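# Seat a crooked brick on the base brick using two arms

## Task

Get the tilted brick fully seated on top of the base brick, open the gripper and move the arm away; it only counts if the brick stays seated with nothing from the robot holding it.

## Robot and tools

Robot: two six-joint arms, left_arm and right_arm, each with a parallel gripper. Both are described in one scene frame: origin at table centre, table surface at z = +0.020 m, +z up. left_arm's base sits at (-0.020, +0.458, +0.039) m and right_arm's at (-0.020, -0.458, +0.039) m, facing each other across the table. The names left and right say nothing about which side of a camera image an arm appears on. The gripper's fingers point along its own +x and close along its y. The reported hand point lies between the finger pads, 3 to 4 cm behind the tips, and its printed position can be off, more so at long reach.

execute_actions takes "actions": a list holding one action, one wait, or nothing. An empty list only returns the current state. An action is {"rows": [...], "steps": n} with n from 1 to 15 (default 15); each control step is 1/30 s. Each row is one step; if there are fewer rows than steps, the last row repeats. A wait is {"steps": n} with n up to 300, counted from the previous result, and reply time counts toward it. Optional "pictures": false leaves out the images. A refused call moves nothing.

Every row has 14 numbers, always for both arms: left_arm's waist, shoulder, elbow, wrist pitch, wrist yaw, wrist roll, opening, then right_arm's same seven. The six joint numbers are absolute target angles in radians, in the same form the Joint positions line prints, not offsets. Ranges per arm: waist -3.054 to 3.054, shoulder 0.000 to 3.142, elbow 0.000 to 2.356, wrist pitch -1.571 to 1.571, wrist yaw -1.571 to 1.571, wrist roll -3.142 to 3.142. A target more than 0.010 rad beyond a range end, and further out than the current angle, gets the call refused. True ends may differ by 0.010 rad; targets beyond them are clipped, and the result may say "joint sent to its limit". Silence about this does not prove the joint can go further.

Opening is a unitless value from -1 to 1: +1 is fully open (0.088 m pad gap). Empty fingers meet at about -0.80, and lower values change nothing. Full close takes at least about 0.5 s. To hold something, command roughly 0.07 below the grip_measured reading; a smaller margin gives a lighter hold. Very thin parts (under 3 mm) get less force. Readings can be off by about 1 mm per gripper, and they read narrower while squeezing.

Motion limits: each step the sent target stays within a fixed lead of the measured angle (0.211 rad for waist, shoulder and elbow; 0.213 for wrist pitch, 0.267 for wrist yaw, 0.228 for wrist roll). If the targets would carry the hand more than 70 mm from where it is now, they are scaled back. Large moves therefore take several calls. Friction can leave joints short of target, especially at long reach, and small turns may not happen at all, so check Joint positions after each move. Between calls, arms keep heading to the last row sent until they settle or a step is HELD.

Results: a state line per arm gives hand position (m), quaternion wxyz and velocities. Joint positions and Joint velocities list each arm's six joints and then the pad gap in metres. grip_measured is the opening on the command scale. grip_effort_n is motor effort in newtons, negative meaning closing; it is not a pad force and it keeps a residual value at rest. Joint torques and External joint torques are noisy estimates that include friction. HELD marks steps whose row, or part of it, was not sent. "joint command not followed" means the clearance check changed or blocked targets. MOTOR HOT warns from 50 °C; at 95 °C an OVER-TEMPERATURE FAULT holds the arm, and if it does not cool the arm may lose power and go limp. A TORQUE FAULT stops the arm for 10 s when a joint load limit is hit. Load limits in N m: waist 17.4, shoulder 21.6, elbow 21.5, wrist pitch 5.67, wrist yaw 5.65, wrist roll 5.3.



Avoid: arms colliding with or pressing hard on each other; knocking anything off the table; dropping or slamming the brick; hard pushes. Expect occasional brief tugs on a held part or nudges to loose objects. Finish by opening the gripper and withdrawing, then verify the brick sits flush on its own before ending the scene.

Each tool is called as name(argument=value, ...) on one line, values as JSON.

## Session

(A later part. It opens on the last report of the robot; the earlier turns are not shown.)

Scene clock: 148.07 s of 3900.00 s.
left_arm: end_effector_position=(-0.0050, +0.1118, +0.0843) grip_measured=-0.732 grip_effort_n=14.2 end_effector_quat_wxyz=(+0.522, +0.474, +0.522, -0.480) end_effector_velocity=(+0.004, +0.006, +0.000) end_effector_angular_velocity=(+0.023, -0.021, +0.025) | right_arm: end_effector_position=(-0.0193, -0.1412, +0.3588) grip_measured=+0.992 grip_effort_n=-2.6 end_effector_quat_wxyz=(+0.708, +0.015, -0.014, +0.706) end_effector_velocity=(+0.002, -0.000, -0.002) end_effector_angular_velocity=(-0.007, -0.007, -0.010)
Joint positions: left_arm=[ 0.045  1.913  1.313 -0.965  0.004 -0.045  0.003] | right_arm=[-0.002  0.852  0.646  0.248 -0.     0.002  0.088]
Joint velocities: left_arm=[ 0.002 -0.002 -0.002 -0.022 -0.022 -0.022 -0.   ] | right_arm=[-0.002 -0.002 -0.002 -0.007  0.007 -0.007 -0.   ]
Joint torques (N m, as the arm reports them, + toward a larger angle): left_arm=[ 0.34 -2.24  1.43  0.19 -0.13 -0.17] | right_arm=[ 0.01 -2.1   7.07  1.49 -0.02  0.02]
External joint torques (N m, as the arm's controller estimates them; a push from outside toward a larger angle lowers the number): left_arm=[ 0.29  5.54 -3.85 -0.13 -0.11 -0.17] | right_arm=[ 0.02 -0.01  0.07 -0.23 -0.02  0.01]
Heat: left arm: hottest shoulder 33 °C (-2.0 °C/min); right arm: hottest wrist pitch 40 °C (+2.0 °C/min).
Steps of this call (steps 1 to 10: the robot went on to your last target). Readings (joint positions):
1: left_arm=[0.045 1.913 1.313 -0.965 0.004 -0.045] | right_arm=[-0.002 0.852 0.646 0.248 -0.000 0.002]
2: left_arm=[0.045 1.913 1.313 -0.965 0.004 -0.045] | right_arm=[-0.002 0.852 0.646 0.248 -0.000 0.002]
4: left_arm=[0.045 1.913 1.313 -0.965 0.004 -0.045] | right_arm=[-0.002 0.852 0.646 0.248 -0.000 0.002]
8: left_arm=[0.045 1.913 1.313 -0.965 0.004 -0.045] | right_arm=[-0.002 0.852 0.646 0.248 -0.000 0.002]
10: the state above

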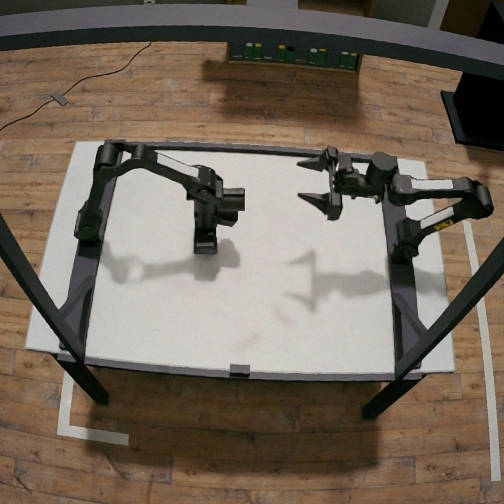

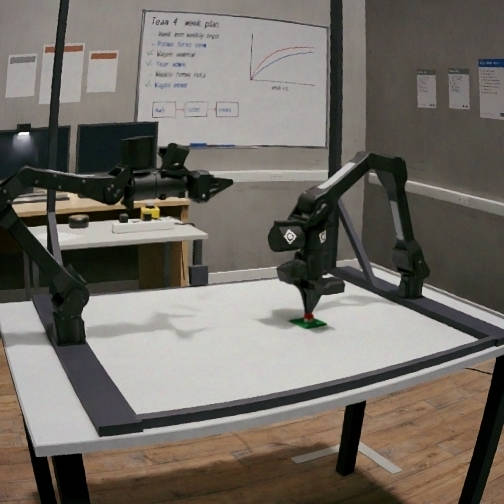

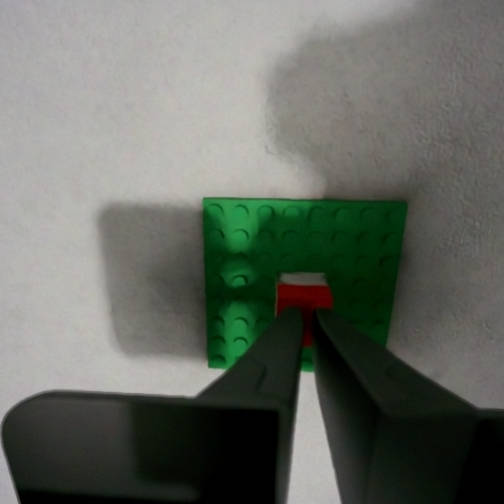

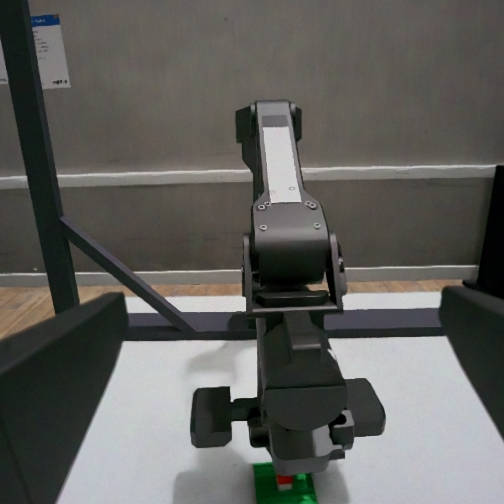

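execute_actions(actions=[{"rows": [[0.048,1.955,1.274,-0.966,0,-0.048,-0.73,-0.002,0.852,0.646,0.248,0,0.002,1],[0.048,1.958,1.272,-0.966,0,-0.048,-0.73,-0.002,0.852,0.646,0.248,0,0.002,1],[0.048,1.961,1.270,-0.966,0,-0.048,-0.73,-0.002,0.852,0.646,0.248,0,0.002,1],[0.048,1.964,1.268,-0.966,0,-0.048,-0.73,-0.002,0.852,0.646,0.248,0,0.002,1],[0.048,1.967,1.266,-0.965,0,-0.048,-0.73,-0.002,0.852,0.646,0.248,0,0.002,1],[0.048,1.970,1.264,-0.965,0,-0.048,-0.73,-0.002,0.852,0.646,0.248,0,0.002,1],[0.048,1.973,1.262,-0.965,0,-0.048,-0.73,-0.002,0.852,0.646,0.248,0,0.002,1],[0.048,1.976,1.260,-0.965,0,-0.048,-0.73,-0.002,0.852,0.646,0.248,0,0.002,1],[0.048,1.979,1.258,-0.965,0,-0.048,-0.73,-0.002,0.852,0.646,0.248,0,0.002,1],[0.048,1.982,1.256,-0.965,0,-0.048,-0.73,-0.002,0.852,0.646,0.248,0,0.002,1],[0.048,1.985,1.254,-0.965,0,-0.048,-0.73,-0.002,0.852,0.646,0.248,0,0.002,1],[0.048,1.988,1.252,-0.965,0,-0.048,-0.73,-0.002,0.852,0.646,0.248,0,0.002,1],[0.048,1.991,1.250,-0.965,0,-0.048,-0.73,-0.002,0.852,0.646,0.248,0,0.002,1],[0.048,1.994,1.248,-0.965,0,-0.048,-0.73,-0.002,0.852,0.646,0.248,0,0.002,1],[0.048,1.997,1.246,-0.965,0,-0.048,-0.73,-0.002,0.852,0.646,0.248,0,0.002,1]], "steps": 15}], pictures=false)

execute_actions(actions=[{"steps": 10}])

zoom_image(camera="cam_left_wrist", region=[250, 250, 360, 360])

zoom_image(camera="cam_right_wrist", region=[260, 460, 310, 504])

Scene clock: 159.20 s of 3900.00 s.
left_arm: end_effector_position=(-0.0051, +0.1141, +0.0795) grip_measured=-0.732 grip_effort_n=12.8 end_effector_quat_wxyz=(+0.518, +0.478, +0.526, -0.476) end_effector_velocity=(-0.000, +0.007, -0.010) end_effector_angular_velocity=(+0.042, -0.006, +0.005) | right_arm: end_effector_position=(-0.0193, -0.1412, +0.3588) grip_measured=+0.992 grip_effort_n=-2.6 end_effector_quat_wxyz=(+0.708, +0.015, -0.014, +0.706) end_effector_velocity=(+0.002, -0.001, -0.004) end_effector_angular_velocity=(-0.017, -0.022, -0.011)
Joint positions: left_arm=[ 0.045  1.924  1.308 -0.965  0.004 -0.045  0.003] | right_arm=[-0.002  0.852  0.646  0.248 -0.     0.002  0.088]
Joint velocities: left_arm=[-0.002  0.022 -0.012 -0.007 -0.007 -0.007  0.   ] | right_arm=[-0.002 -0.007 -0.002 -0.022  0.007 -0.022 -0.   ]
Joint torques (N m, as the arm reports them, + toward a larger angle): left_arm=[ 0.34  0.79 -0.73  0.32 -0.12 -0.17] | right_arm=[-0.01 -2.11  7.11  1.5  -0.02 -0.04]
External joint torques (N m, as the arm's controller estimates them; a push from outside toward a larger angle lowers the number): left_arm=[ 0.39  8.4  -5.82  0.03 -0.12 -0.18] | right_arm=[ 0.02 -0.01  0.17 -0.2  -0.03 -0.05]
Heat: left arm: hottest shoulder 32 °C (-3.0 °C/min); right arm: hottest wrist pitch 40 °C (+1.0 °C/min).
Steps of this call (steps 1 to 15: the robot went on to your last target; steps 16 to 90: nothing new was sent; then 7.63 s passed at rest; steps 91 to 105: all 15 steps of this action). Readings (joint positions):
91: left_arm=[0.045 1.914 1.313 -0.965 0.004 -0.045] | right_arm=[-0.002 0.852 0.646 0.248 -0.000 0.002]
92: left_arm=[0.045 1.914 1.312 -0.965 0.004 -0.045] | right_arm=[-0.002 0.852 0.646 0.248 -0.000 0.002]
94: left_arm=[0.045 1.915 1.312 -0.965 0.004 -0.045] | right_arm=[-0.002 0.852 0.646 0.248 -0.000 0.002]
98: left_arm=[0.045 1.918 1.310 -0.965 0.004 -0.045] | right_arm=[-0.002 0.852 0.646 0.248 -0.000 0.002]
105: the state above

Scene clock: 159.53 s of 3900.00 s.
left_arm: end_effector_position=(-0.0051, +0.1143, +0.0791) grip_measured=-0.732 grip_effort_n=12.8 end_effector_quat_wxyz=(+0.518, +0.479, +0.526, -0.475) end_effector_velocity=(+0.000, -0.001, -0.001) end_effector_angular_velocity=(-0.002, -0.008, +0.005) | right_arm: end_effector_position=(-0.0193, -0.1412, +0.3588) grip_measured=+0.992 grip_effort_n=-2.6 end_effector_quat_wxyz=(+0.708, +0.015, -0.014, +0.706) end_effector_velocity=(-0.000, +0.001, -0.000) end_effector_angular_velocity=(+0.002, +0.007, +0.005)
Joint positions: left_arm=[ 0.045  1.925  1.307 -0.965  0.004 -0.045  0.003] | right_arm=[-0.002  0.852  0.646  0.248 -0.     0.002  0.088]
Joint velocities: left_arm=[-0.002  0.002 -0.002  0.007 -0.007 -0.007  0.   ] | right_arm=[-0.002  0.002 -0.002  0.007 -0.007  0.007 -0.   ]
Joint torques (N m, as the arm reports them, + toward a larger angle): left_arm=[ 0.33  1.12 -0.97  0.33 -0.11 -0.17] | right_arm=[ 0.15 -2.19  7.09  1.52  0.   -0.04]
External joint torques (N m, as the arm's controller estimates them; a push from outside toward a larger angle lowers the number): left_arm=[ 0.33  8.85 -6.18  0.02 -0.1  -0.17] | right_arm=[ 0.15 -0.13  0.11 -0.19  0.   -0.05]
Heat: left arm: hottest shoulder 32 °C (-3.0 °C/min); right arm: hottest wrist pitch 40 °C (+1.0 °C/min).
Steps of this call (steps 1 to 10: the robot went on to your last target). Readings (joint positions):
1: left_arm=[0.045 1.924 1.308 -0.965 0.004 -0.045] | right_arm=[-0.002 0.852 0.646 0.248 -0.000 0.002]
2: left_arm=[0.045 1.925 1.308 -0.965 0.004 -0.045] | right_arm=[-0.002 0.852 0.646 0.248 -0.000 0.002]
4: left_arm=[0.045 1.925 1.308 -0.965 0.004 -0.045] | right_arm=[-0.002 0.852 0.646 0.248 -0.000 0.002]
8: left_arm=[0.045 1.925 1.307 -0.965 0.004 -0.045] | right_arm=[-0.002 0.852 0.646 0.248 -0.000 0.002]
10: the state above

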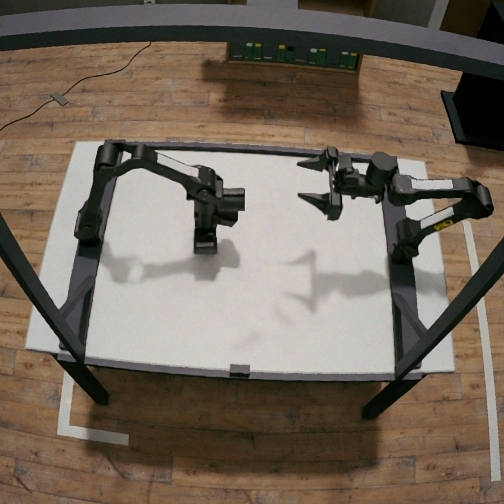

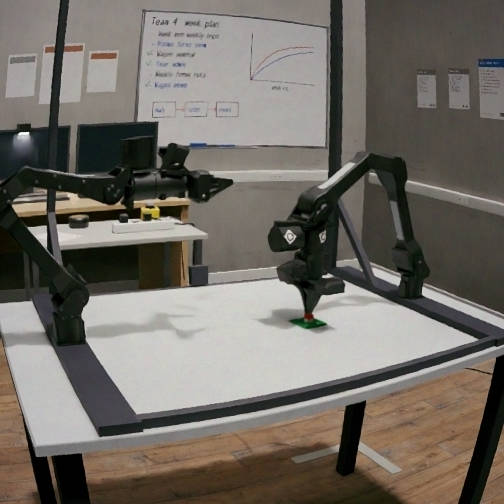

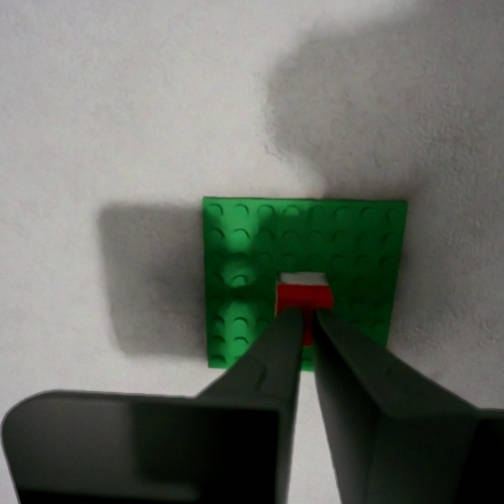

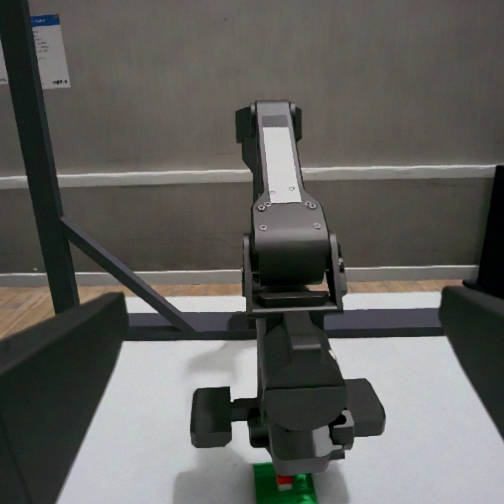

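Region (250, 250, 360, 360) of cam_left_wrist's 504x504 image, scaled by 4.582, with more detail than that image has.

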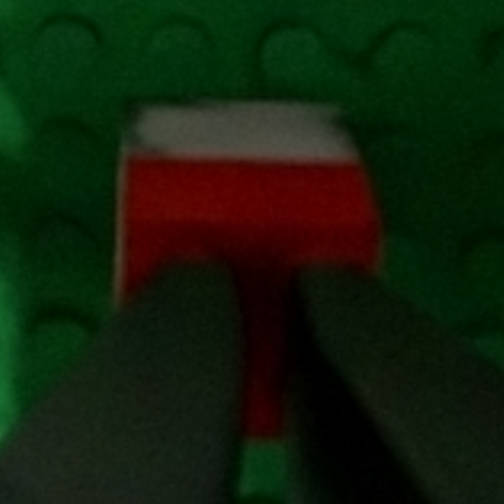

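Region (260, 460, 310, 504) of cam_right_wrist's 504x504 image, scaled by 10.080, with more detail than that image has; it fills the top 444 rows of this view, and the rest is white.

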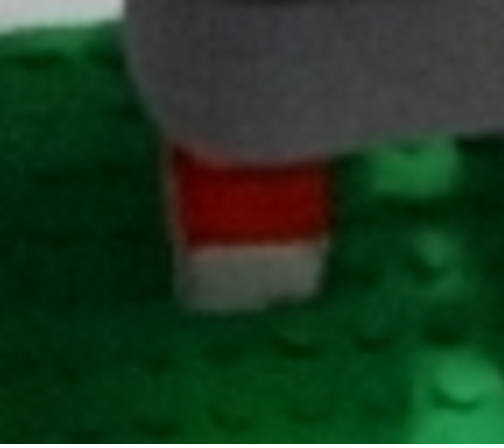

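execute_actions(actions=[{"rows": [[0.048,1.990,1.251,-0.965,0,-0.048,-0.73,-0.002,0.852,0.646,0.248,0,0.002,1],[0.048,1.982,1.257,-0.965,0,-0.048,-0.73,-0.002,0.852,0.646,0.248,0,0.002,1],[0.048,1.974,1.263,-0.965,0,-0.048,-0.73,-0.002,0.852,0.646,0.248,0,0.002,1],[0.048,1.966,1.269,-0.965,0,-0.048,-0.73,-0.002,0.852,0.646,0.248,0,0.002,1],[0.048,1.958,1.275,-0.965,0,-0.048,-0.73,-0.002,0.852,0.646,0.248,0,0.002,1],[0.048,1.950,1.281,-0.965,0,-0.048,-0.73,-0.002,0.852,0.646,0.248,0,0.002,1],[0.048,1.942,1.287,-0.965,0,-0.048,-0.73,-0.002,0.852,0.646,0.248,0,0.002,1],[0.048,1.934,1.294,-0.965,0,-0.048,-0.73,-0.002,0.852,0.646,0.248,0,0.002,1],[0.048,1.926,1.301,-0.966,0,-0.048,-0.73,-0.002,0.852,0.646,0.248,0,0.002,1],[0.048,1.918,1.308,-0.967,0,-0.048,-0.73,-0.002,0.852,0.646,0.248,0,0.002,1],[0.048,1.910,1.315,-0.968,0,-0.048,-0.73,-0.002,0.852,0.646,0.248,0,0.002,1],[0.048,1.902,1.322,-0.969,0,-0.048,-0.73,-0.002,0.852,0.646,0.248,0,0.002,1],[0.048,1.895,1.329,-0.971,0,-0.048,-0.73,-0.002,0.852,0.646,0.248,0,0.002,1],[0.048,1.889,1.336,-0.976,0,-0.048,-0.73,-0.002,0.852,0.646,0.248,0,0.002,1],[0.048,1.884,1.344,-0.986,0,-0.048,-0.73,-0.002,0.852,0.646,0.248,0,0.002,1]], "steps": 15}], pictures=false)

execute_actions(actions=[{"rows": [[0.048,1.880,1.352,-0.998,0,-0.048,-0.73,-0.002,0.852,0.646,0.248,0,0.002,1],[0.048,1.876,1.360,-1.010,0,-0.048,-0.73,-0.002,0.852,0.646,0.248,0,0.002,1],[0.048,1.872,1.368,-1.022,0,-0.048,-0.73,-0.002,0.852,0.646,0.248,0,0.002,1],[0.048,1.868,1.376,-1.034,0,-0.048,-0.73,-0.002,0.852,0.646,0.248,0,0.002,1],[0.048,1.864,1.384,-1.046,0,-0.048,-0.6,-0.002,0.852,0.646,0.248,0,0.002,1],[0.048,1.860,1.392,-1.058,0,-0.048,-0.45,-0.002,0.852,0.646,0.248,0,0.002,1],[0.048,1.856,1.400,-1.070,0,-0.048,-0.3,-0.002,0.852,0.646,0.248,0,0.002,1],[0.048,1.853,1.406,-1.079,0,-0.048,-0.15,-0.002,0.852,0.646,0.248,0,0.002,1],[0.048,1.851,1.410,-1.085,0,-0.048,0.0,-0.002,0.852,0.646,0.248,0,0.002,1]], "steps": 15}])

Scene clock: 172.57 s of 3900.00 s.
left_arm: end_effector_position=(-0.0049, +0.1103, +0.0886) grip_measured=-0.732 grip_effort_n=12.3 end_effector_quat_wxyz=(+0.525, +0.472, +0.519, -0.482) end_effector_velocity=(+0.002, +0.016, +0.022) end_effector_angular_velocity=(+0.096, -0.018, +0.005) | right_arm: end_effector_position=(-0.0193, -0.1412, +0.3588) grip_measured=+0.992 grip_effort_n=-2.6 end_effector_quat_wxyz=(+0.708, +0.015, -0.014, +0.706) end_effector_velocity=(-0.000, -0.001, +0.001) end_effector_angular_velocity=(+0.007, +0.007, +0.005)
Joint positions: left_arm=[ 0.045  1.905  1.32  -0.97   0.004 -0.045  0.003] | right_arm=[-0.002  0.852  0.646  0.248 -0.     0.002  0.088]
Joint velocities: left_arm=[-0.002 -0.012  0.076 -0.183 -0.022 -0.007  0.   ] | right_arm=[-0.002 -0.002 -0.002  0.007 -0.007  0.007 -0.   ]
Joint torques (N m, as the arm reports them, + toward a larger angle): left_arm=[ 0.34 -7.53  6.25  0.1  -0.11 -0.18] | right_arm=[-0.02 -2.12  6.97  1.5  -0.03 -0.02]
External joint torques (N m, as the arm's controller estimates them; a push from outside toward a larger angle lowers the number): left_arm=[ 0.33  0.39  0.93 -0.21 -0.1  -0.18] | right_arm=[-0.01  0.02 -0.08 -0.24 -0.04 -0.03]
Heat: left arm: hottest elbow 32 °C (-2.0 °C/min); right arm: hottest wrist pitch 40 °C (+1.0 °C/min).
Steps of this call (steps 1 to 15: the robot went on to your last target; steps 16 to 90: nothing new was sent; then 9.53 s passed at rest; steps 91 to 105: all 15 steps of this action). Readings (joint positions):
91: left_arm=[0.045 1.925 1.307 -0.965 0.004 -0.045] | right_arm=[-0.002 0.852 0.646 0.248 -0.000 0.002]
92: left_arm=[0.045 1.925 1.307 -0.965 0.004 -0.045] | right_arm=[-0.002 0.852 0.646 0.248 -0.000 0.002]
94: left_arm=[0.045 1.921 1.309 -0.964 0.004 -0.045] | right_arm=[-0.002 0.852 0.646 0.248 -0.000 0.002]
98: left_arm=[0.045 1.915 1.312 -0.964 0.004 -0.045] | right_arm=[-0.002 0.852 0.646 0.248 -0.000 0.002]
105: the state above

Scene clock: 173.07 s of 3900.00 s.
left_arm: end_effector_position=(-0.0050, +0.1107, +0.1207) grip_measured=-0.050 grip_effort_n=16.0 end_effector_quat_wxyz=(+0.527, +0.470, +0.517, -0.484) end_effector_velocity=(-0.000, +0.009, -0.000) end_effector_angular_velocity=(+0.037, -0.005, +0.005) | right_arm: end_effector_position=(-0.0193, -0.1412, +0.3588) grip_measured=+0.992 grip_effort_n=-2.6 end_effector_quat_wxyz=(+0.708, +0.015, -0.014, +0.706) end_effector_velocity=(+0.002, -0.001, +0.002) end_effector_angular_velocity=(+0.017, -0.007, -0.010)
Joint positions: left_arm=[ 0.045  1.862  1.396 -1.079  0.004 -0.045  0.037] | right_arm=[-0.002  0.852  0.646  0.248 -0.     0.002  0.088]
Joint velocities: left_arm=[-0.002 -0.002 -0.002 -0.037 -0.007 -0.007  0.024] | right_arm=[-0.002 -0.002 -0.007  0.022  0.007 -0.007 -0.   ]
Joint torques (N m, as the arm reports them, + toward a larger angle): left_arm=[ 0.34 -7.14  6.55  0.22 -0.1  -0.17] | right_arm=[ 0.07 -2.01  7.15  1.52 -0.03 -0.01]
External joint torques (N m, as the arm's controller estimates them; a push from outside toward a larger angle lowers the number): left_arm=[ 0.29  0.36  1.08 -0.15 -0.09 -0.17] | right_arm=[ 0.09  0.11  0.13 -0.21 -0.04 -0.02]
Heat: left arm: hottest elbow 32 °C (-2.0 °C/min); right arm: hottest wrist pitch 40 °C (+1.0 °C/min).
Steps of this call (steps 1 to 15: all 15 steps of this action). Readings (joint positions):
1: left_arm=[0.045 1.905 1.323 -0.978 0.004 -0.045] | right_arm=[-0.002 0.852 0.646 0.248 -0.000 0.002]
2: left_arm=[0.045 1.904 1.326 -0.987 0.004 -0.045] | right_arm=[-0.002 0.852 0.646 0.248 -0.000 0.002]
4: left_arm=[0.045 1.899 1.336 -1.006 0.004 -0.045] | right_arm=[-0.002 0.852 0.646 0.248 -0.000 0.002]
8: left_arm=[0.045 1.880 1.369 -1.048 0.004 -0.045] | right_arm=[-0.002 0.852 0.646 0.248 -0.000 0.002]
15: the state above

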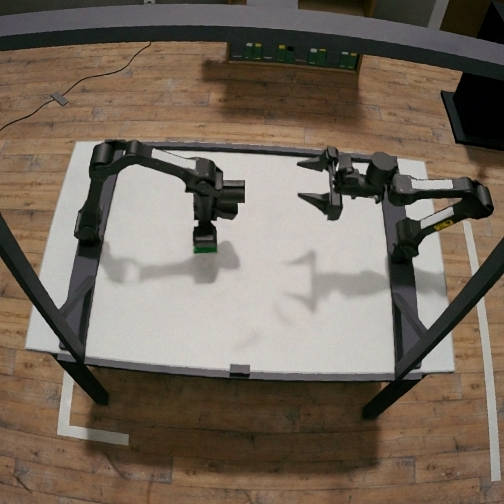

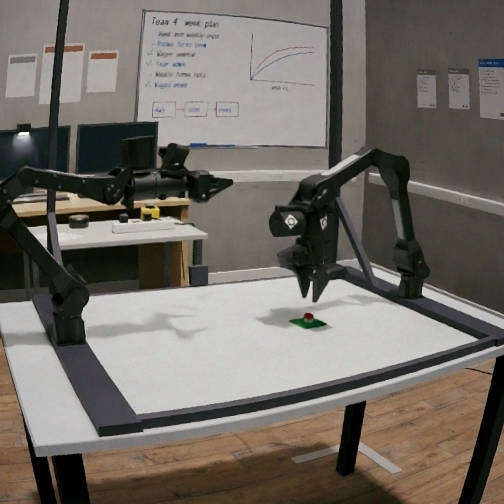

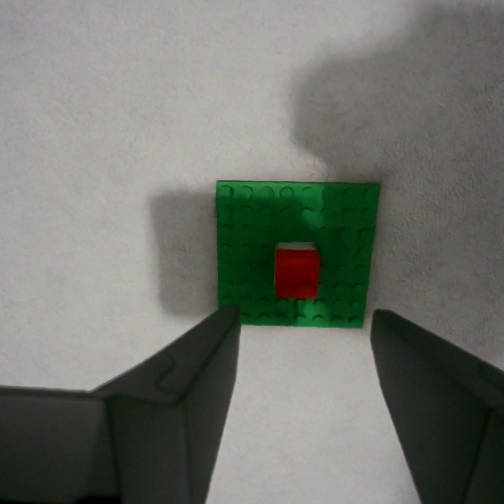

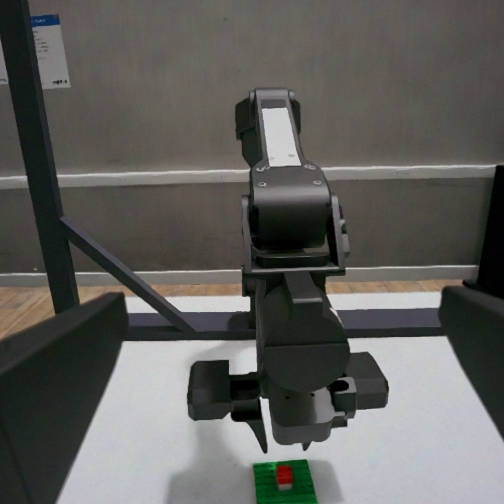

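zoom_image(camera="cam_left_wrist", region=[255, 230, 340, 315])

zoom_image(camera="cam_right_wrist", region=[245, 450, 325, 504])

zoom_image(camera="cam_low", region=[280, 300, 340, 340])

Region (255, 230, 340, 315) of cam_left_wrist's 504x504 image, scaled by 5.929, with more detail than that image has.

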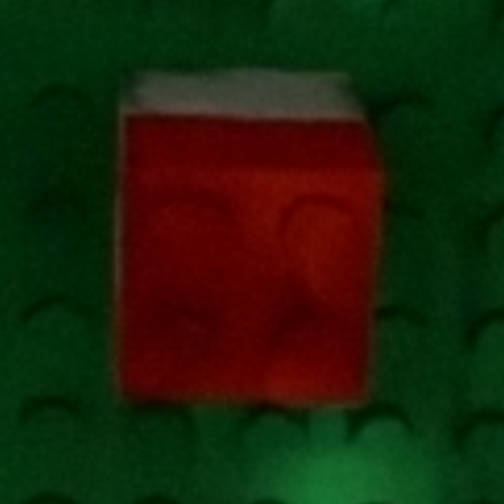

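Region (245, 450, 325, 504) of cam_right_wrist's 504x504 image, scaled by 6.300, with more detail than that image has; it fills the top 340 rows of this view, and the rest is white.

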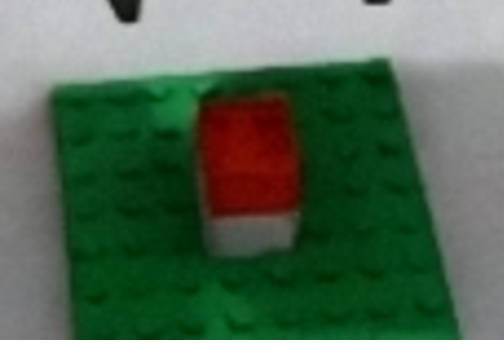

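Region (280, 300, 340, 340) of cam_low's 504x504 image, scaled by 8.400, with more detail than that image has.

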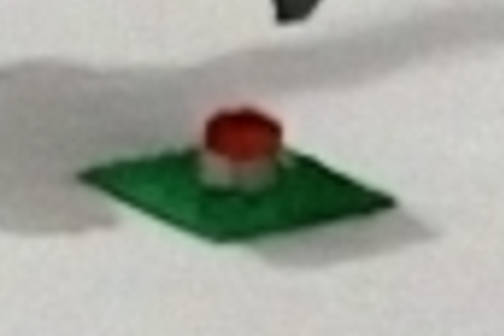

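zoom_image(camera="cam_left_wrist", region=[268, 236, 326, 266])

zoom_image(camera="cam_right_wrist", region=[270, 460, 300, 495])

Region (268, 236, 326, 266) of cam_left_wrist's 504x504 image, scaled by 8.690, with more detail than that image has; it fills the top 261 rows of this view, and the rest is white.

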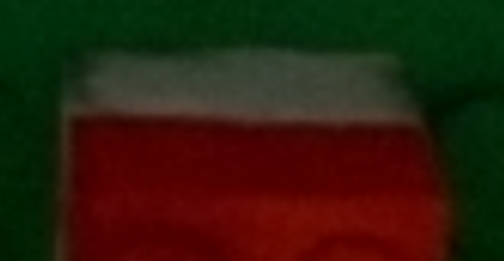

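Region (270, 460, 300, 495) of cam_right_wrist's 504x504 image, scaled by 14.400, with more detail than that image has; it fills the left 432 columns of this view, and the rest is white.

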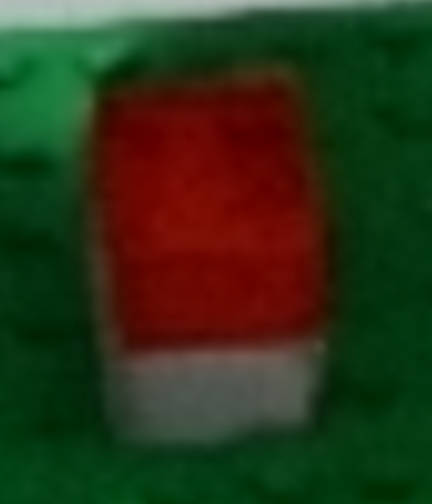

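execute_actions(actions=[{"rows": [[0.06,1.851,1.410,-1.085,0.03,-0.10,0.2,-0.002,0.852,0.646,0.248,0,0.002,1],[0.08,1.851,1.410,-1.085,0.07,-0.19,0.35,-0.002,0.852,0.646,0.248,0,0.002,1],[0.105,1.851,1.410,-1.085,0.12,-0.30,0.5,-0.002,0.852,0.646,0.248,0,0.002,1],[0.13,1.851,1.410,-1.085,0.17,-0.41,0.65,-0.002,0.852,0.646,0.248,0,0.002,1],[0.155,1.851,1.410,-1.085,0.22,-0.52,0.8,-0.002,0.852,0.646,0.248,0,0.002,1],[0.18,1.851,1.410,-1.085,0.27,-0.63,1,-0.002,0.852,0.646,0.248,0,0.002,1],[0.205,1.851,1.410,-1.085,0.32,-0.74,1,-0.002,0.852,0.646,0.248,0,0.002,1],[0.23,1.851,1.410,-1.085,0.37,-0.85,1,-0.002,0.852,0.646,0.248,0,0.002,1],[0.255,1.851,1.410,-1.085,0.42,-0.96,1,-0.002,0.852,0.646,0.248,0,0.002,1],[0.28,1.851,1.410,-1.085,0.47,-1.07,1,-0.002,0.852,0.646,0.248,0,0.002,1],[0.305,1.851,1.410,-1.085,0.52,-1.18,1,-0.002,0.852,0.646,0.248,0,0.002,1],[0.33,1.851,1.410,-1.085,0.57,-1.29,1,-0.002,0.852,0.646,0.248,0,0.002,1],[0.355,1.851,1.410,-1.085,0.62,-1.40,1,-0.002,0.852,0.646,0.248,0,0.002,1],[0.38,1.851,1.410,-1.085,0.67,-1.50,1,-0.002,0.852,0.646,0.248,0,0.002,1],[0.395,1.851,1.410,-1.085,0.70,-1.571,1,-0.002,0.852,0.646,0.248,0,0.002,1]], "steps": 15}], pictures=false)

execute_actions(actions=[{"rows": [[0.395,1.855,1.400,-1.080,0.70,-1.571,1,-0.002,0.852,0.646,0.248,0,0.002,1],[0.395,1.860,1.388,-1.070,0.70,-1.571,1,-0.002,0.852,0.646,0.248,0,0.002,1],[0.395,1.865,1.372,-1.055,0.70,-1.571,1,-0.002,0.852,0.646,0.248,0,0.002,1],[0.395,1.870,1.354,-1.037,0.70,-1.571,1,-0.002,0.852,0.646,0.248,0,0.002,1],[0.395,1.874,1.335,-1.018,0.70,-1.571,1,-0.002,0.852,0.646,0.248,0,0.002,1],[0.395,1.878,1.315,-0.998,0.70,-1.571,1,-0.002,0.852,0.646,0.248,0,0.002,1],[0.395,1.882,1.295,-0.978,0.70,-1.571,1,-0.002,0.852,0.646,0.248,0,0.002,1],[0.395,1.886,1.275,-0.958,0.70,-1.571,1,-0.002,0.852,0.646,0.248,0,0.002,1],[0.395,1.890,1.255,-0.938,0.70,-1.571,1,-0.002,0.852,0.646,0.248,0,0.002,1],[0.395,1.894,1.235,-0.918,0.70,-1.571,1,-0.002,0.852,0.646,0.248,0,0.002,1],[0.395,1.898,1.215,-0.898,0.70,-1.571,1,-0.002,0.852,0.646,0.248,0,0.002,1],[0.395,1.901,1.195,-0.878,0.70,-1.571,1,-0.002,0.852,0.646,0.248,0,0.002,1],[0.395,1.904,1.177,-0.860,0.70,-1.571,1,-0.002,0.852,0.646,0.248,0,0.002,1],[0.395,1.906,1.160,-0.843,0.70,-1.571,1,-0.002,0.852,0.646,0.248,0,0.002,1],[0.395,1.908,1.145,-0.829,0.70,-1.571,1,-0.002,0.852,0.646,0.248,0,0.002,1]], "steps": 15}], pictures=false)

execute_actions(actions=[{"steps": 15}])

Scene clock: 241.83 s of 3900.00 s.
left_arm: end_effector_position=(+0.0156, +0.1040, +0.1449) grip_measured=+0.965 grip_effort_n=16.0 end_effector_quat_wxyz=(-0.496, -0.025, -0.835, +0.238) end_effector_velocity=(+0.091, -0.023, +0.102) end_effector_angular_velocity=(+0.493, +1.528, +2.143) | right_arm: end_effector_position=(-0.0193, -0.1412, +0.3588) grip_measured=+0.992 grip_effort_n=-2.6 end_effector_quat_wxyz=(+0.708, +0.015, -0.014, +0.706) end_effector_velocity=(-0.000, -0.000, -0.004) end_effector_angular_velocity=(-0.012, -0.022, +0.004)
Joint positions: left_arm=[ 0.332  1.862  1.396 -1.083  0.573 -0.855  0.086] | right_arm=[-0.002  0.852  0.646  0.248 -0.     0.002  0.088]
Joint velocities: left_arm=[ 0.686 -0.002 -0.002 -0.007  1.253 -1.766  0.011] | right_arm=[-0.002 -0.002 -0.007 -0.007 -0.007 -0.022 -0.   ]
Joint torques (N m, as the arm reports them, + toward a larger angle): left_arm=[-0.02 -7.14  6.59  0.21  0.47 -0.14] | right_arm=[-0.13 -2.19  7.1   1.52  0.02 -0.02]
External joint torques (N m, as the arm's controller estimates them; a push from outside toward a larger angle lowers the number): left_arm=[ 0.3   0.48  1.21 -0.09  0.12 -0.16] | right_arm=[-0.13 -0.11  0.15 -0.19  0.02 -0.03]
Heat: left arm: hottest shoulder 39 °C (+6.0 °C/min); right arm: hottest wrist pitch 41 °C (+0.0 °C/min).
Steps of this call (steps 1 to 15: the robot went on to your last target; steps 16 to 90: nothing new was sent; then 65.27 s passed at rest; steps 91 to 105: all 15 steps of this action). Readings (joint positions):
91: left_arm=[0.046 1.862 1.396 -1.083 0.006 -0.056] | right_arm=[-0.002 0.852 0.646 0.248 -0.000 0.002]
92: left_arm=[0.049 1.862 1.396 -1.083 0.019 -0.087] | right_arm=[-0.002 0.852 0.646 0.248 -0.000 0.002]
94: left_arm=[0.071 1.862 1.396 -1.083 0.076 -0.200] | right_arm=[-0.002 0.852 0.646 0.248 -0.000 0.002]
98: left_arm=[0.159 1.862 1.396 -1.083 0.240 -0.438] | right_arm=[-0.002 0.852 0.646 0.248 -0.000 0.002]
105: the state above

Scene clock: 242.33 s of 3900.00 s.
left_arm: end_effector_position=(+0.0177, +0.1143, +0.1008) grip_measured=+0.987 grip_effort_n=16.0 end_effector_quat_wxyz=(-0.420, +0.171, -0.889, -0.068) end_effector_velocity=(-0.027, +0.071, -0.154) end_effector_angular_velocity=(+0.314, +0.123, +0.211) | right_arm: end_effector_position=(-0.0193, -0.1412, +0.3588) grip_measured=+0.992 grip_effort_n=-2.6 end_effector_quat_wxyz=(+0.708, +0.015, -0.014, +0.706) end_effector_velocity=(-0.002, -0.000, -0.002) end_effector_angular_velocity=(-0.007, -0.022, +0.009)
Joint positions: left_arm=[ 0.392  1.891  1.204 -0.879  0.693 -1.542  0.087] | right_arm=[-0.002  0.852  0.646  0.248 -0.     0.002  0.088]
Joint velocities: left_arm=[ 0.002  0.095 -0.545  0.476 -0.007 -0.271  0.   ] | right_arm=[ 0.002 -0.002 -0.002 -0.007 -0.007 -0.022 -0.   ]
Joint torques (N m, as the arm reports them, + toward a larger angle): left_arm=[ 0.37 -5.05  3.84  0.45  0.56 -0.17] | right_arm=[-0.01 -2.12  7.1   1.54 -0.02 -0.01]
External joint torques (N m, as the arm's controller estimates them; a push from outside toward a larger angle lowers the number): left_arm=[ 0.36  2.64 -1.4   0.15  0.15 -0.15] | right_arm=[-0.02 -0.02  0.11 -0.18 -0.01 -0.02]
Heat: left arm: hottest shoulder 39 °C (+6.1 °C/min); right arm: hottest wrist pitch 41 °C (+0.0 °C/min).
Steps of this call (steps 1 to 15: all 15 steps of this action). Readings (joint positions):
1: left_arm=[0.353 1.862 1.396 -1.083 0.607 -0.914] | right_arm=[-0.002 0.852 0.646 0.248 -0.000 0.002]
2: left_arm=[0.369 1.862 1.396 -1.082 0.630 -0.974] | right_arm=[-0.002 0.852 0.646 0.248 -0.000 0.002]
4: left_arm=[0.386 1.862 1.392 -1.065 0.661 -1.093] | right_arm=[-0.002 0.852 0.646 0.248 -0.000 0.002]
8: left_arm=[0.391 1.863 1.341 -1.006 0.687 -1.331] | right_arm=[-0.002 0.852 0.646 0.248 -0.000 0.002]
15: the state above

Scene clock: 242.83 s of 3900.00 s.
left_arm: end_effector_position=(+0.0154, +0.1196, +0.0876) grip_measured=+0.987 grip_effort_n=15.6 end_effector_quat_wxyz=(-0.416, +0.175, -0.889, -0.083) end_effector_velocity=(-0.001, +0.003, -0.002) end_effector_angular_velocity=(+0.027, +0.003, +0.014) | right_arm: end_effector_position=(-0.0193, -0.1412, +0.3588) grip_measured=+0.992 grip_effort_n=-2.6 end_effector_quat_wxyz=(+0.708, +0.015, -0.014, +0.706) end_effector_velocity=(-0.000, +0.001, -0.001) end_effector_angular_velocity=(-0.007, +0.007, +0.005)
Joint positions: left_arm=[ 0.392  1.9    1.157 -0.831  0.695 -1.568  0.087] | right_arm=[-0.002  0.852  0.646  0.248 -0.     0.002  0.088]
Joint velocities: left_arm=[-0.002 -0.002 -0.007 -0.007 -0.007 -0.022 -0.   ] | right_arm=[-0.002  0.002  0.002 -0.007 -0.007  0.007 -0.   ]
Joint torques (N m, as the arm reports them, + toward a larger angle): left_arm=[ 0.38 -4.93  3.41  0.36  0.53 -0.18] | right_arm=[-0.01 -2.21  7.05  1.5  -0.01 -0.03]
External joint torques (N m, as the arm's controller estimates them; a push from outside toward a larger angle lowers the number): left_arm=[ 0.38  2.34 -1.45  0.12  0.14 -0.17] | right_arm=[-0.03 -0.1   0.01 -0.23 -0.01 -0.03]
Heat: left arm: hottest shoulder 39 °C (+6.0 °C/min); right arm: hottest wrist pitch 41 °C (+0.0 °C/min).
Steps of this call (steps 1 to 15: the robot went on to your last target). Readings (joint positions):
1: left_arm=[0.392 1.894 1.190 -0.866 0.694 -1.550] | right_arm=[-0.002 0.852 0.646 0.248 -0.000 0.002]
2: left_arm=[0.392 1.897 1.178 -0.858 0.694 -1.555] | right_arm=[-0.002 0.852 0.646 0.248 -0.000 0.002]
4: left_arm=[0.392 1.900 1.165 -0.845 0.694 -1.561] | right_arm=[-0.002 0.852 0.646 0.248 -0.000 0.002]
8: left_arm=[0.392 1.900 1.160 -0.834 0.695 -1.566] | right_arm=[-0.002 0.852 0.646 0.248 -0.000 0.002]
15: the state above

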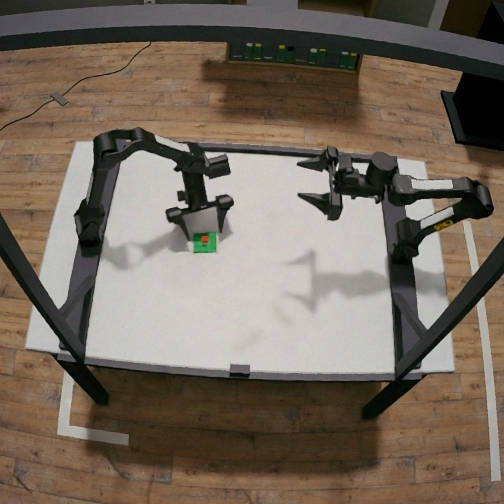

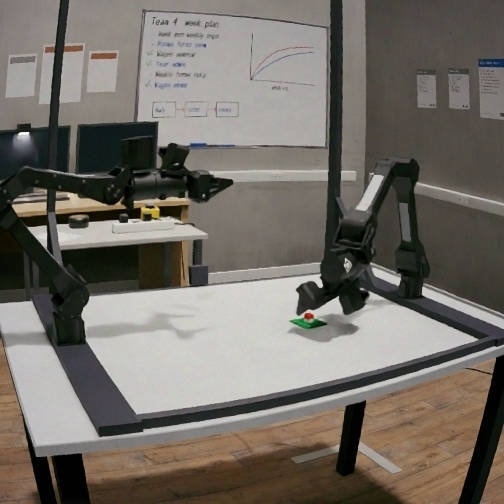

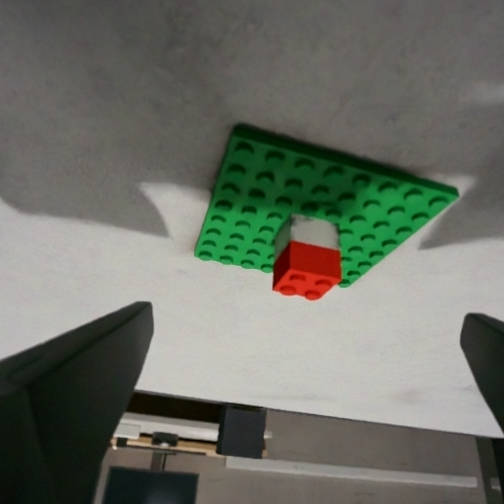

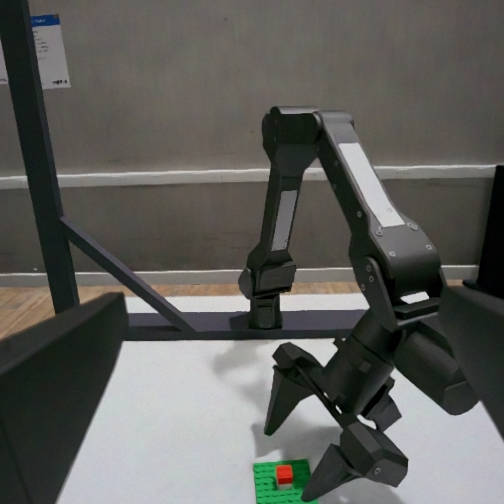

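zoom_image(camera="cam_left_wrist", region=[262, 205, 358, 305])

Region (262, 205, 358, 305) of cam_left_wrist's 504x504 image, scaled by 5.040, with more detail than that image has; it fills the left 484 columns of this view, and the rest is white.

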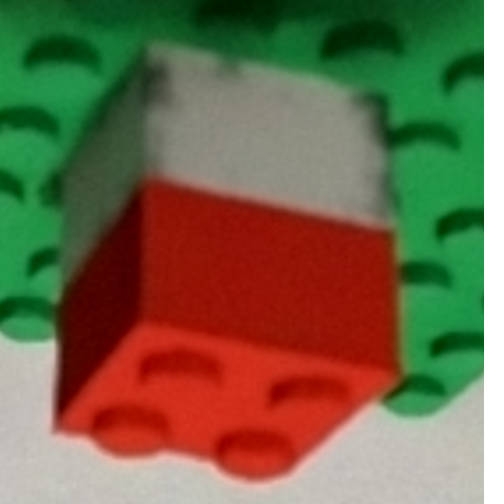

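execute_actions(actions=[{"rows": [[0.395,1.895,1.15,-0.835,0.70,-1.571,1,-0.002,0.852,0.646,0.248,0,0.002,1],[0.395,1.88,1.158,-0.85,0.70,-1.571,1,-0.002,0.852,0.646,0.248,0,0.002,1],[0.395,1.862,1.166,-0.87,0.70,-1.571,1,-0.002,0.852,0.646,0.248,0,0.002,1],[0.395,1.842,1.174,-0.892,0.70,-1.571,1,-0.002,0.852,0.646,0.248,0,0.002,1],[0.395,1.82,1.182,-0.916,0.70,-1.571,1,-0.002,0.852,0.646,0.248,0,0.002,1],[0.395,1.797,1.19,-0.942,0.70,-1.571,1,-0.002,0.852,0.646,0.248,0,0.002,1],[0.395,1.774,1.197,-0.968,0.70,-1.571,1,-0.002,0.852,0.646,0.248,0,0.002,1],[0.395,1.751,1.204,-0.994,0.70,-1.571,1,-0.002,0.852,0.646,0.248,0,0.002,1],[0.395,1.728,1.21,-1.02,0.70,-1.571,1,-0.002,0.852,0.646,0.248,0,0.002,1],[0.395,1.705,1.215,-1.046,0.70,-1.571,1,-0.002,0.852,0.646,0.248,0,0.002,1],[0.395,1.682,1.22,-1.072,0.70,-1.571,1,-0.002,0.852,0.646,0.248,0,0.002,1],[0.395,1.659,1.22,-1.098,0.70,-1.571,1,-0.002,0.852,0.646,0.248,0,0.002,1],[0.395,1.636,1.22,-1.122,0.70,-1.571,1,-0.002,0.852,0.646,0.248,0,0.002,1],[0.395,1.615,1.22,-1.145,0.70,-1.571,1,-0.002,0.852,0.646,0.248,0,0.002,1],[0.395,1.595,1.22,-1.165,0.70,-1.571,1,-0.002,0.852,0.646,0.248,0,0.002,1]], "steps": 15}], pictures=false)

execute_actions(actions=[{"rows": [[0.395,1.575,1.22,-1.185,0.70,-1.571,1,-0.002,0.852,0.646,0.248,0,0.002,1],[0.395,1.555,1.22,-1.205,0.70,-1.571,1,-0.002,0.852,0.646,0.248,0,0.002,1],[0.395,1.535,1.22,-1.225,0.70,-1.571,1,-0.002,0.852,0.646,0.248,0,0.002,1],[0.395,1.515,1.22,-1.245,0.70,-1.571,1,-0.002,0.852,0.646,0.248,0,0.002,1],[0.395,1.497,1.22,-1.263,0.70,-1.571,1,-0.002,0.852,0.646,0.248,0,0.002,1],[0.395,1.481,1.22,-1.279,0.70,-1.571,1,-0.002,0.852,0.646,0.248,0,0.002,1],[0.395,1.468,1.22,-1.292,0.70,-1.571,1,-0.002,0.852,0.646,0.248,0,0.002,1],[0.395,1.458,1.22,-1.302,0.70,-1.571,1,-0.002,0.852,0.646,0.248,0,0.002,1],[0.395,1.452,1.22,-1.308,0.70,-1.571,1,-0.002,0.852,0.646,0.248,0,0.002,1],[0.395,1.45,1.22,-1.31,0.70,-1.571,1,-0.002,0.852,0.646,0.248,0,0.002,1]], "steps": 15}])

Scene clock: 257.80 s of 3900.00 s.
left_arm: end_effector_position=(+0.0030, +0.1495, +0.1678) grip_measured=+0.987 grip_effort_n=15.6 end_effector_quat_wxyz=(-0.417, +0.179, -0.888, -0.075) end_effector_velocity=(-0.051, +0.123, +0.192) end_effector_angular_velocity=(-0.022, -0.017, +0.003) | right_arm: end_effector_position=(-0.0193, -0.1412, +0.3588) grip_measured=+0.992 grip_effort_n=-2.6 end_effector_quat_wxyz=(+0.708, +0.015, -0.014, +0.706) end_effector_velocity=(-0.000, -0.000, -0.004) end_effector_angular_velocity=(-0.012, -0.008, +0.005)
Joint positions: left_arm=[ 0.392  1.664  1.206 -1.099  0.696 -1.568  0.087] | right_arm=[-0.002  0.852  0.646  0.248 -0.     0.002  0.088]
Joint velocities: left_arm=[-0.002 -0.676  0.037 -0.681 -0.007 -0.007 -0.   ] | right_arm=[-0.002 -0.002 -0.007 -0.007 -0.007 -0.007 -0.   ]
Joint torques (N m, as the arm reports them, + toward a larger angle): left_arm=[ 0.33 -5.52  6.17  0.14  0.5  -0.16] | right_arm=[-0.02 -2.11  7.09  1.51 -0.01 -0.03]
External joint torques (N m, as the arm's controller estimates them; a push from outside toward a larger angle lowers the number): left_arm=[ 0.34  0.14  1.11 -0.1   0.14 -0.15] | right_arm=[-0.02 -0.06  0.16 -0.19 -0.01 -0.04]
Heat: left arm: hottest shoulder 38 °C (+2.0 °C/min); right arm: hottest wrist pitch 42 °C (+1.0 °C/min).
Steps of this call (steps 1 to 15: the robot went on to your last target; steps 16 to 90: nothing new was sent; then 11.47 s passed at rest; steps 91 to 105: all 15 steps of this action). Readings (joint positions):
91: left_arm=[0.392 1.900 1.157 -0.831 0.695 -1.568] | right_arm=[-0.002 0.852 0.646 0.248 -0.000 0.002]
92: left_arm=[0.392 1.900 1.157 -0.832 0.695 -1.568] | right_arm=[-0.002 0.852 0.646 0.248 -0.000 0.002]
94: left_arm=[0.392 1.892 1.157 -0.853 0.695 -1.568] | right_arm=[-0.002 0.852 0.646 0.248 -0.000 0.002]
98: left_arm=[0.392 1.831 1.165 -0.932 0.695 -1.568] | right_arm=[-0.002 0.852 0.646 0.248 -0.000 0.002]
105: the state above

Scene clock: 258.30 s of 3900.00 s.
left_arm: end_effector_position=(-0.0152, +0.1934, +0.2182) grip_measured=+0.987 grip_effort_n=15.6 end_effector_quat_wxyz=(-0.417, +0.179, -0.888, -0.076) end_effector_velocity=(-0.003, +0.007, -0.001) end_effector_angular_velocity=(+0.041, +0.009, +0.003) | right_arm: end_effector_position=(-0.0193, -0.1412, +0.3588) grip_measured=+0.992 grip_effort_n=-2.1 end_effector_quat_wxyz=(+0.708, +0.015, -0.014, +0.706) end_effector_velocity=(-0.000, -0.000, -0.005) end_effector_angular_velocity=(-0.022, -0.008, +0.005)
Joint positions: left_arm=[ 0.392  1.462  1.207 -1.303  0.696 -1.568  0.087] | right_arm=[-0.002  0.852  0.646  0.248 -0.     0.002  0.088]
Joint velocities: left_arm=[-0.002 -0.002 -0.002 -0.037 -0.007 -0.007 -0.   ] | right_arm=[-0.002 -0.002 -0.002 -0.022 -0.007 -0.007 -0.   ]
Joint torques (N m, as the arm reports them, + toward a larger angle): left_arm=[ 0.36 -4.65  6.5   0.2   0.5  -0.15] | right_arm=[-0.08 -2.22  7.14  1.53  0.   -0.05]
External joint torques (N m, as the arm's controller estimates them; a push from outside toward a larger angle lowers the number): left_arm=[ 0.35 -0.04  1.05 -0.1   0.11 -0.15] | right_arm=[-0.08 -0.13  0.18 -0.18  0.   -0.06]
Heat: left arm: hottest shoulder 38 °C (+2.0 °C/min); right arm: hottest wrist pitch 42 °C (+1.0 °C/min).
Steps of this call (steps 1 to 15: all 15 steps of this action). Readings (joint positions):
1: left_arm=[0.392 1.642 1.207 -1.121 0.696 -1.568] | right_arm=[-0.002 0.852 0.646 0.248 -0.000 0.002]
2: left_arm=[0.392 1.621 1.207 -1.143 0.696 -1.568] | right_arm=[-0.002 0.852 0.646 0.248 -0.000 0.002]
4: left_arm=[0.392 1.582 1.207 -1.185 0.696 -1.568] | right_arm=[-0.002 0.852 0.646 0.248 -0.000 0.002]
8: left_arm=[0.392 1.508 1.207 -1.259 0.696 -1.568] | right_arm=[-0.002 0.852 0.646 0.248 -0.000 0.002]
15: the state above

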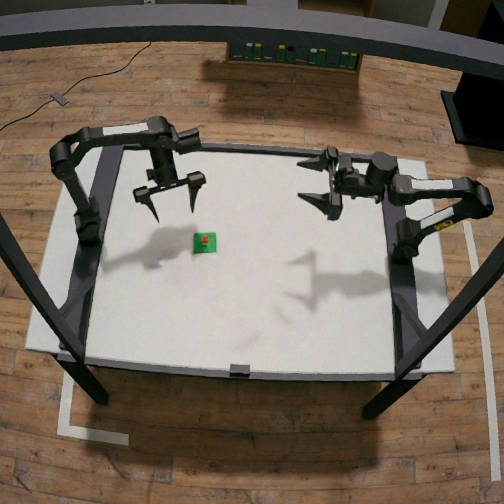

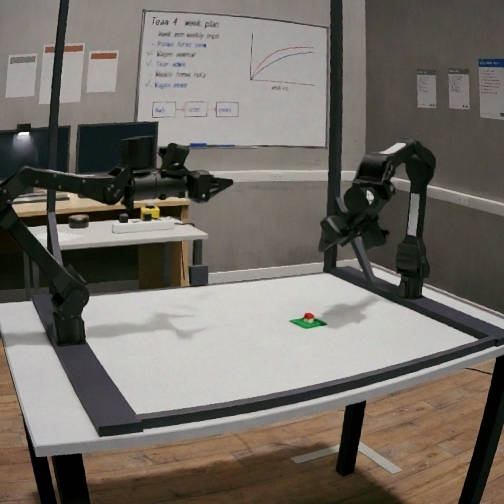

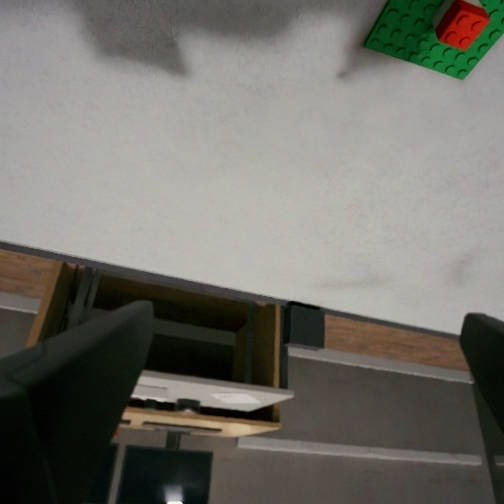

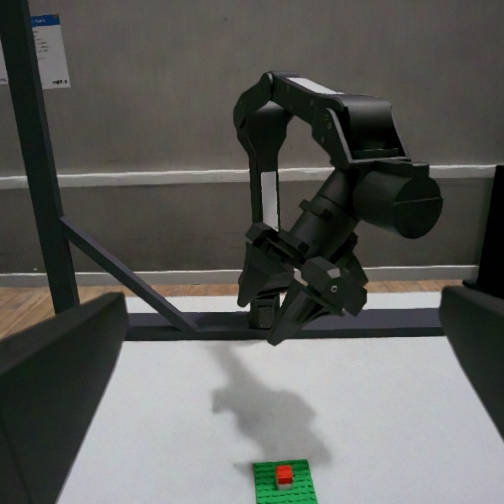

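finished_scene(scene=1)

The scene is finished: the task was done.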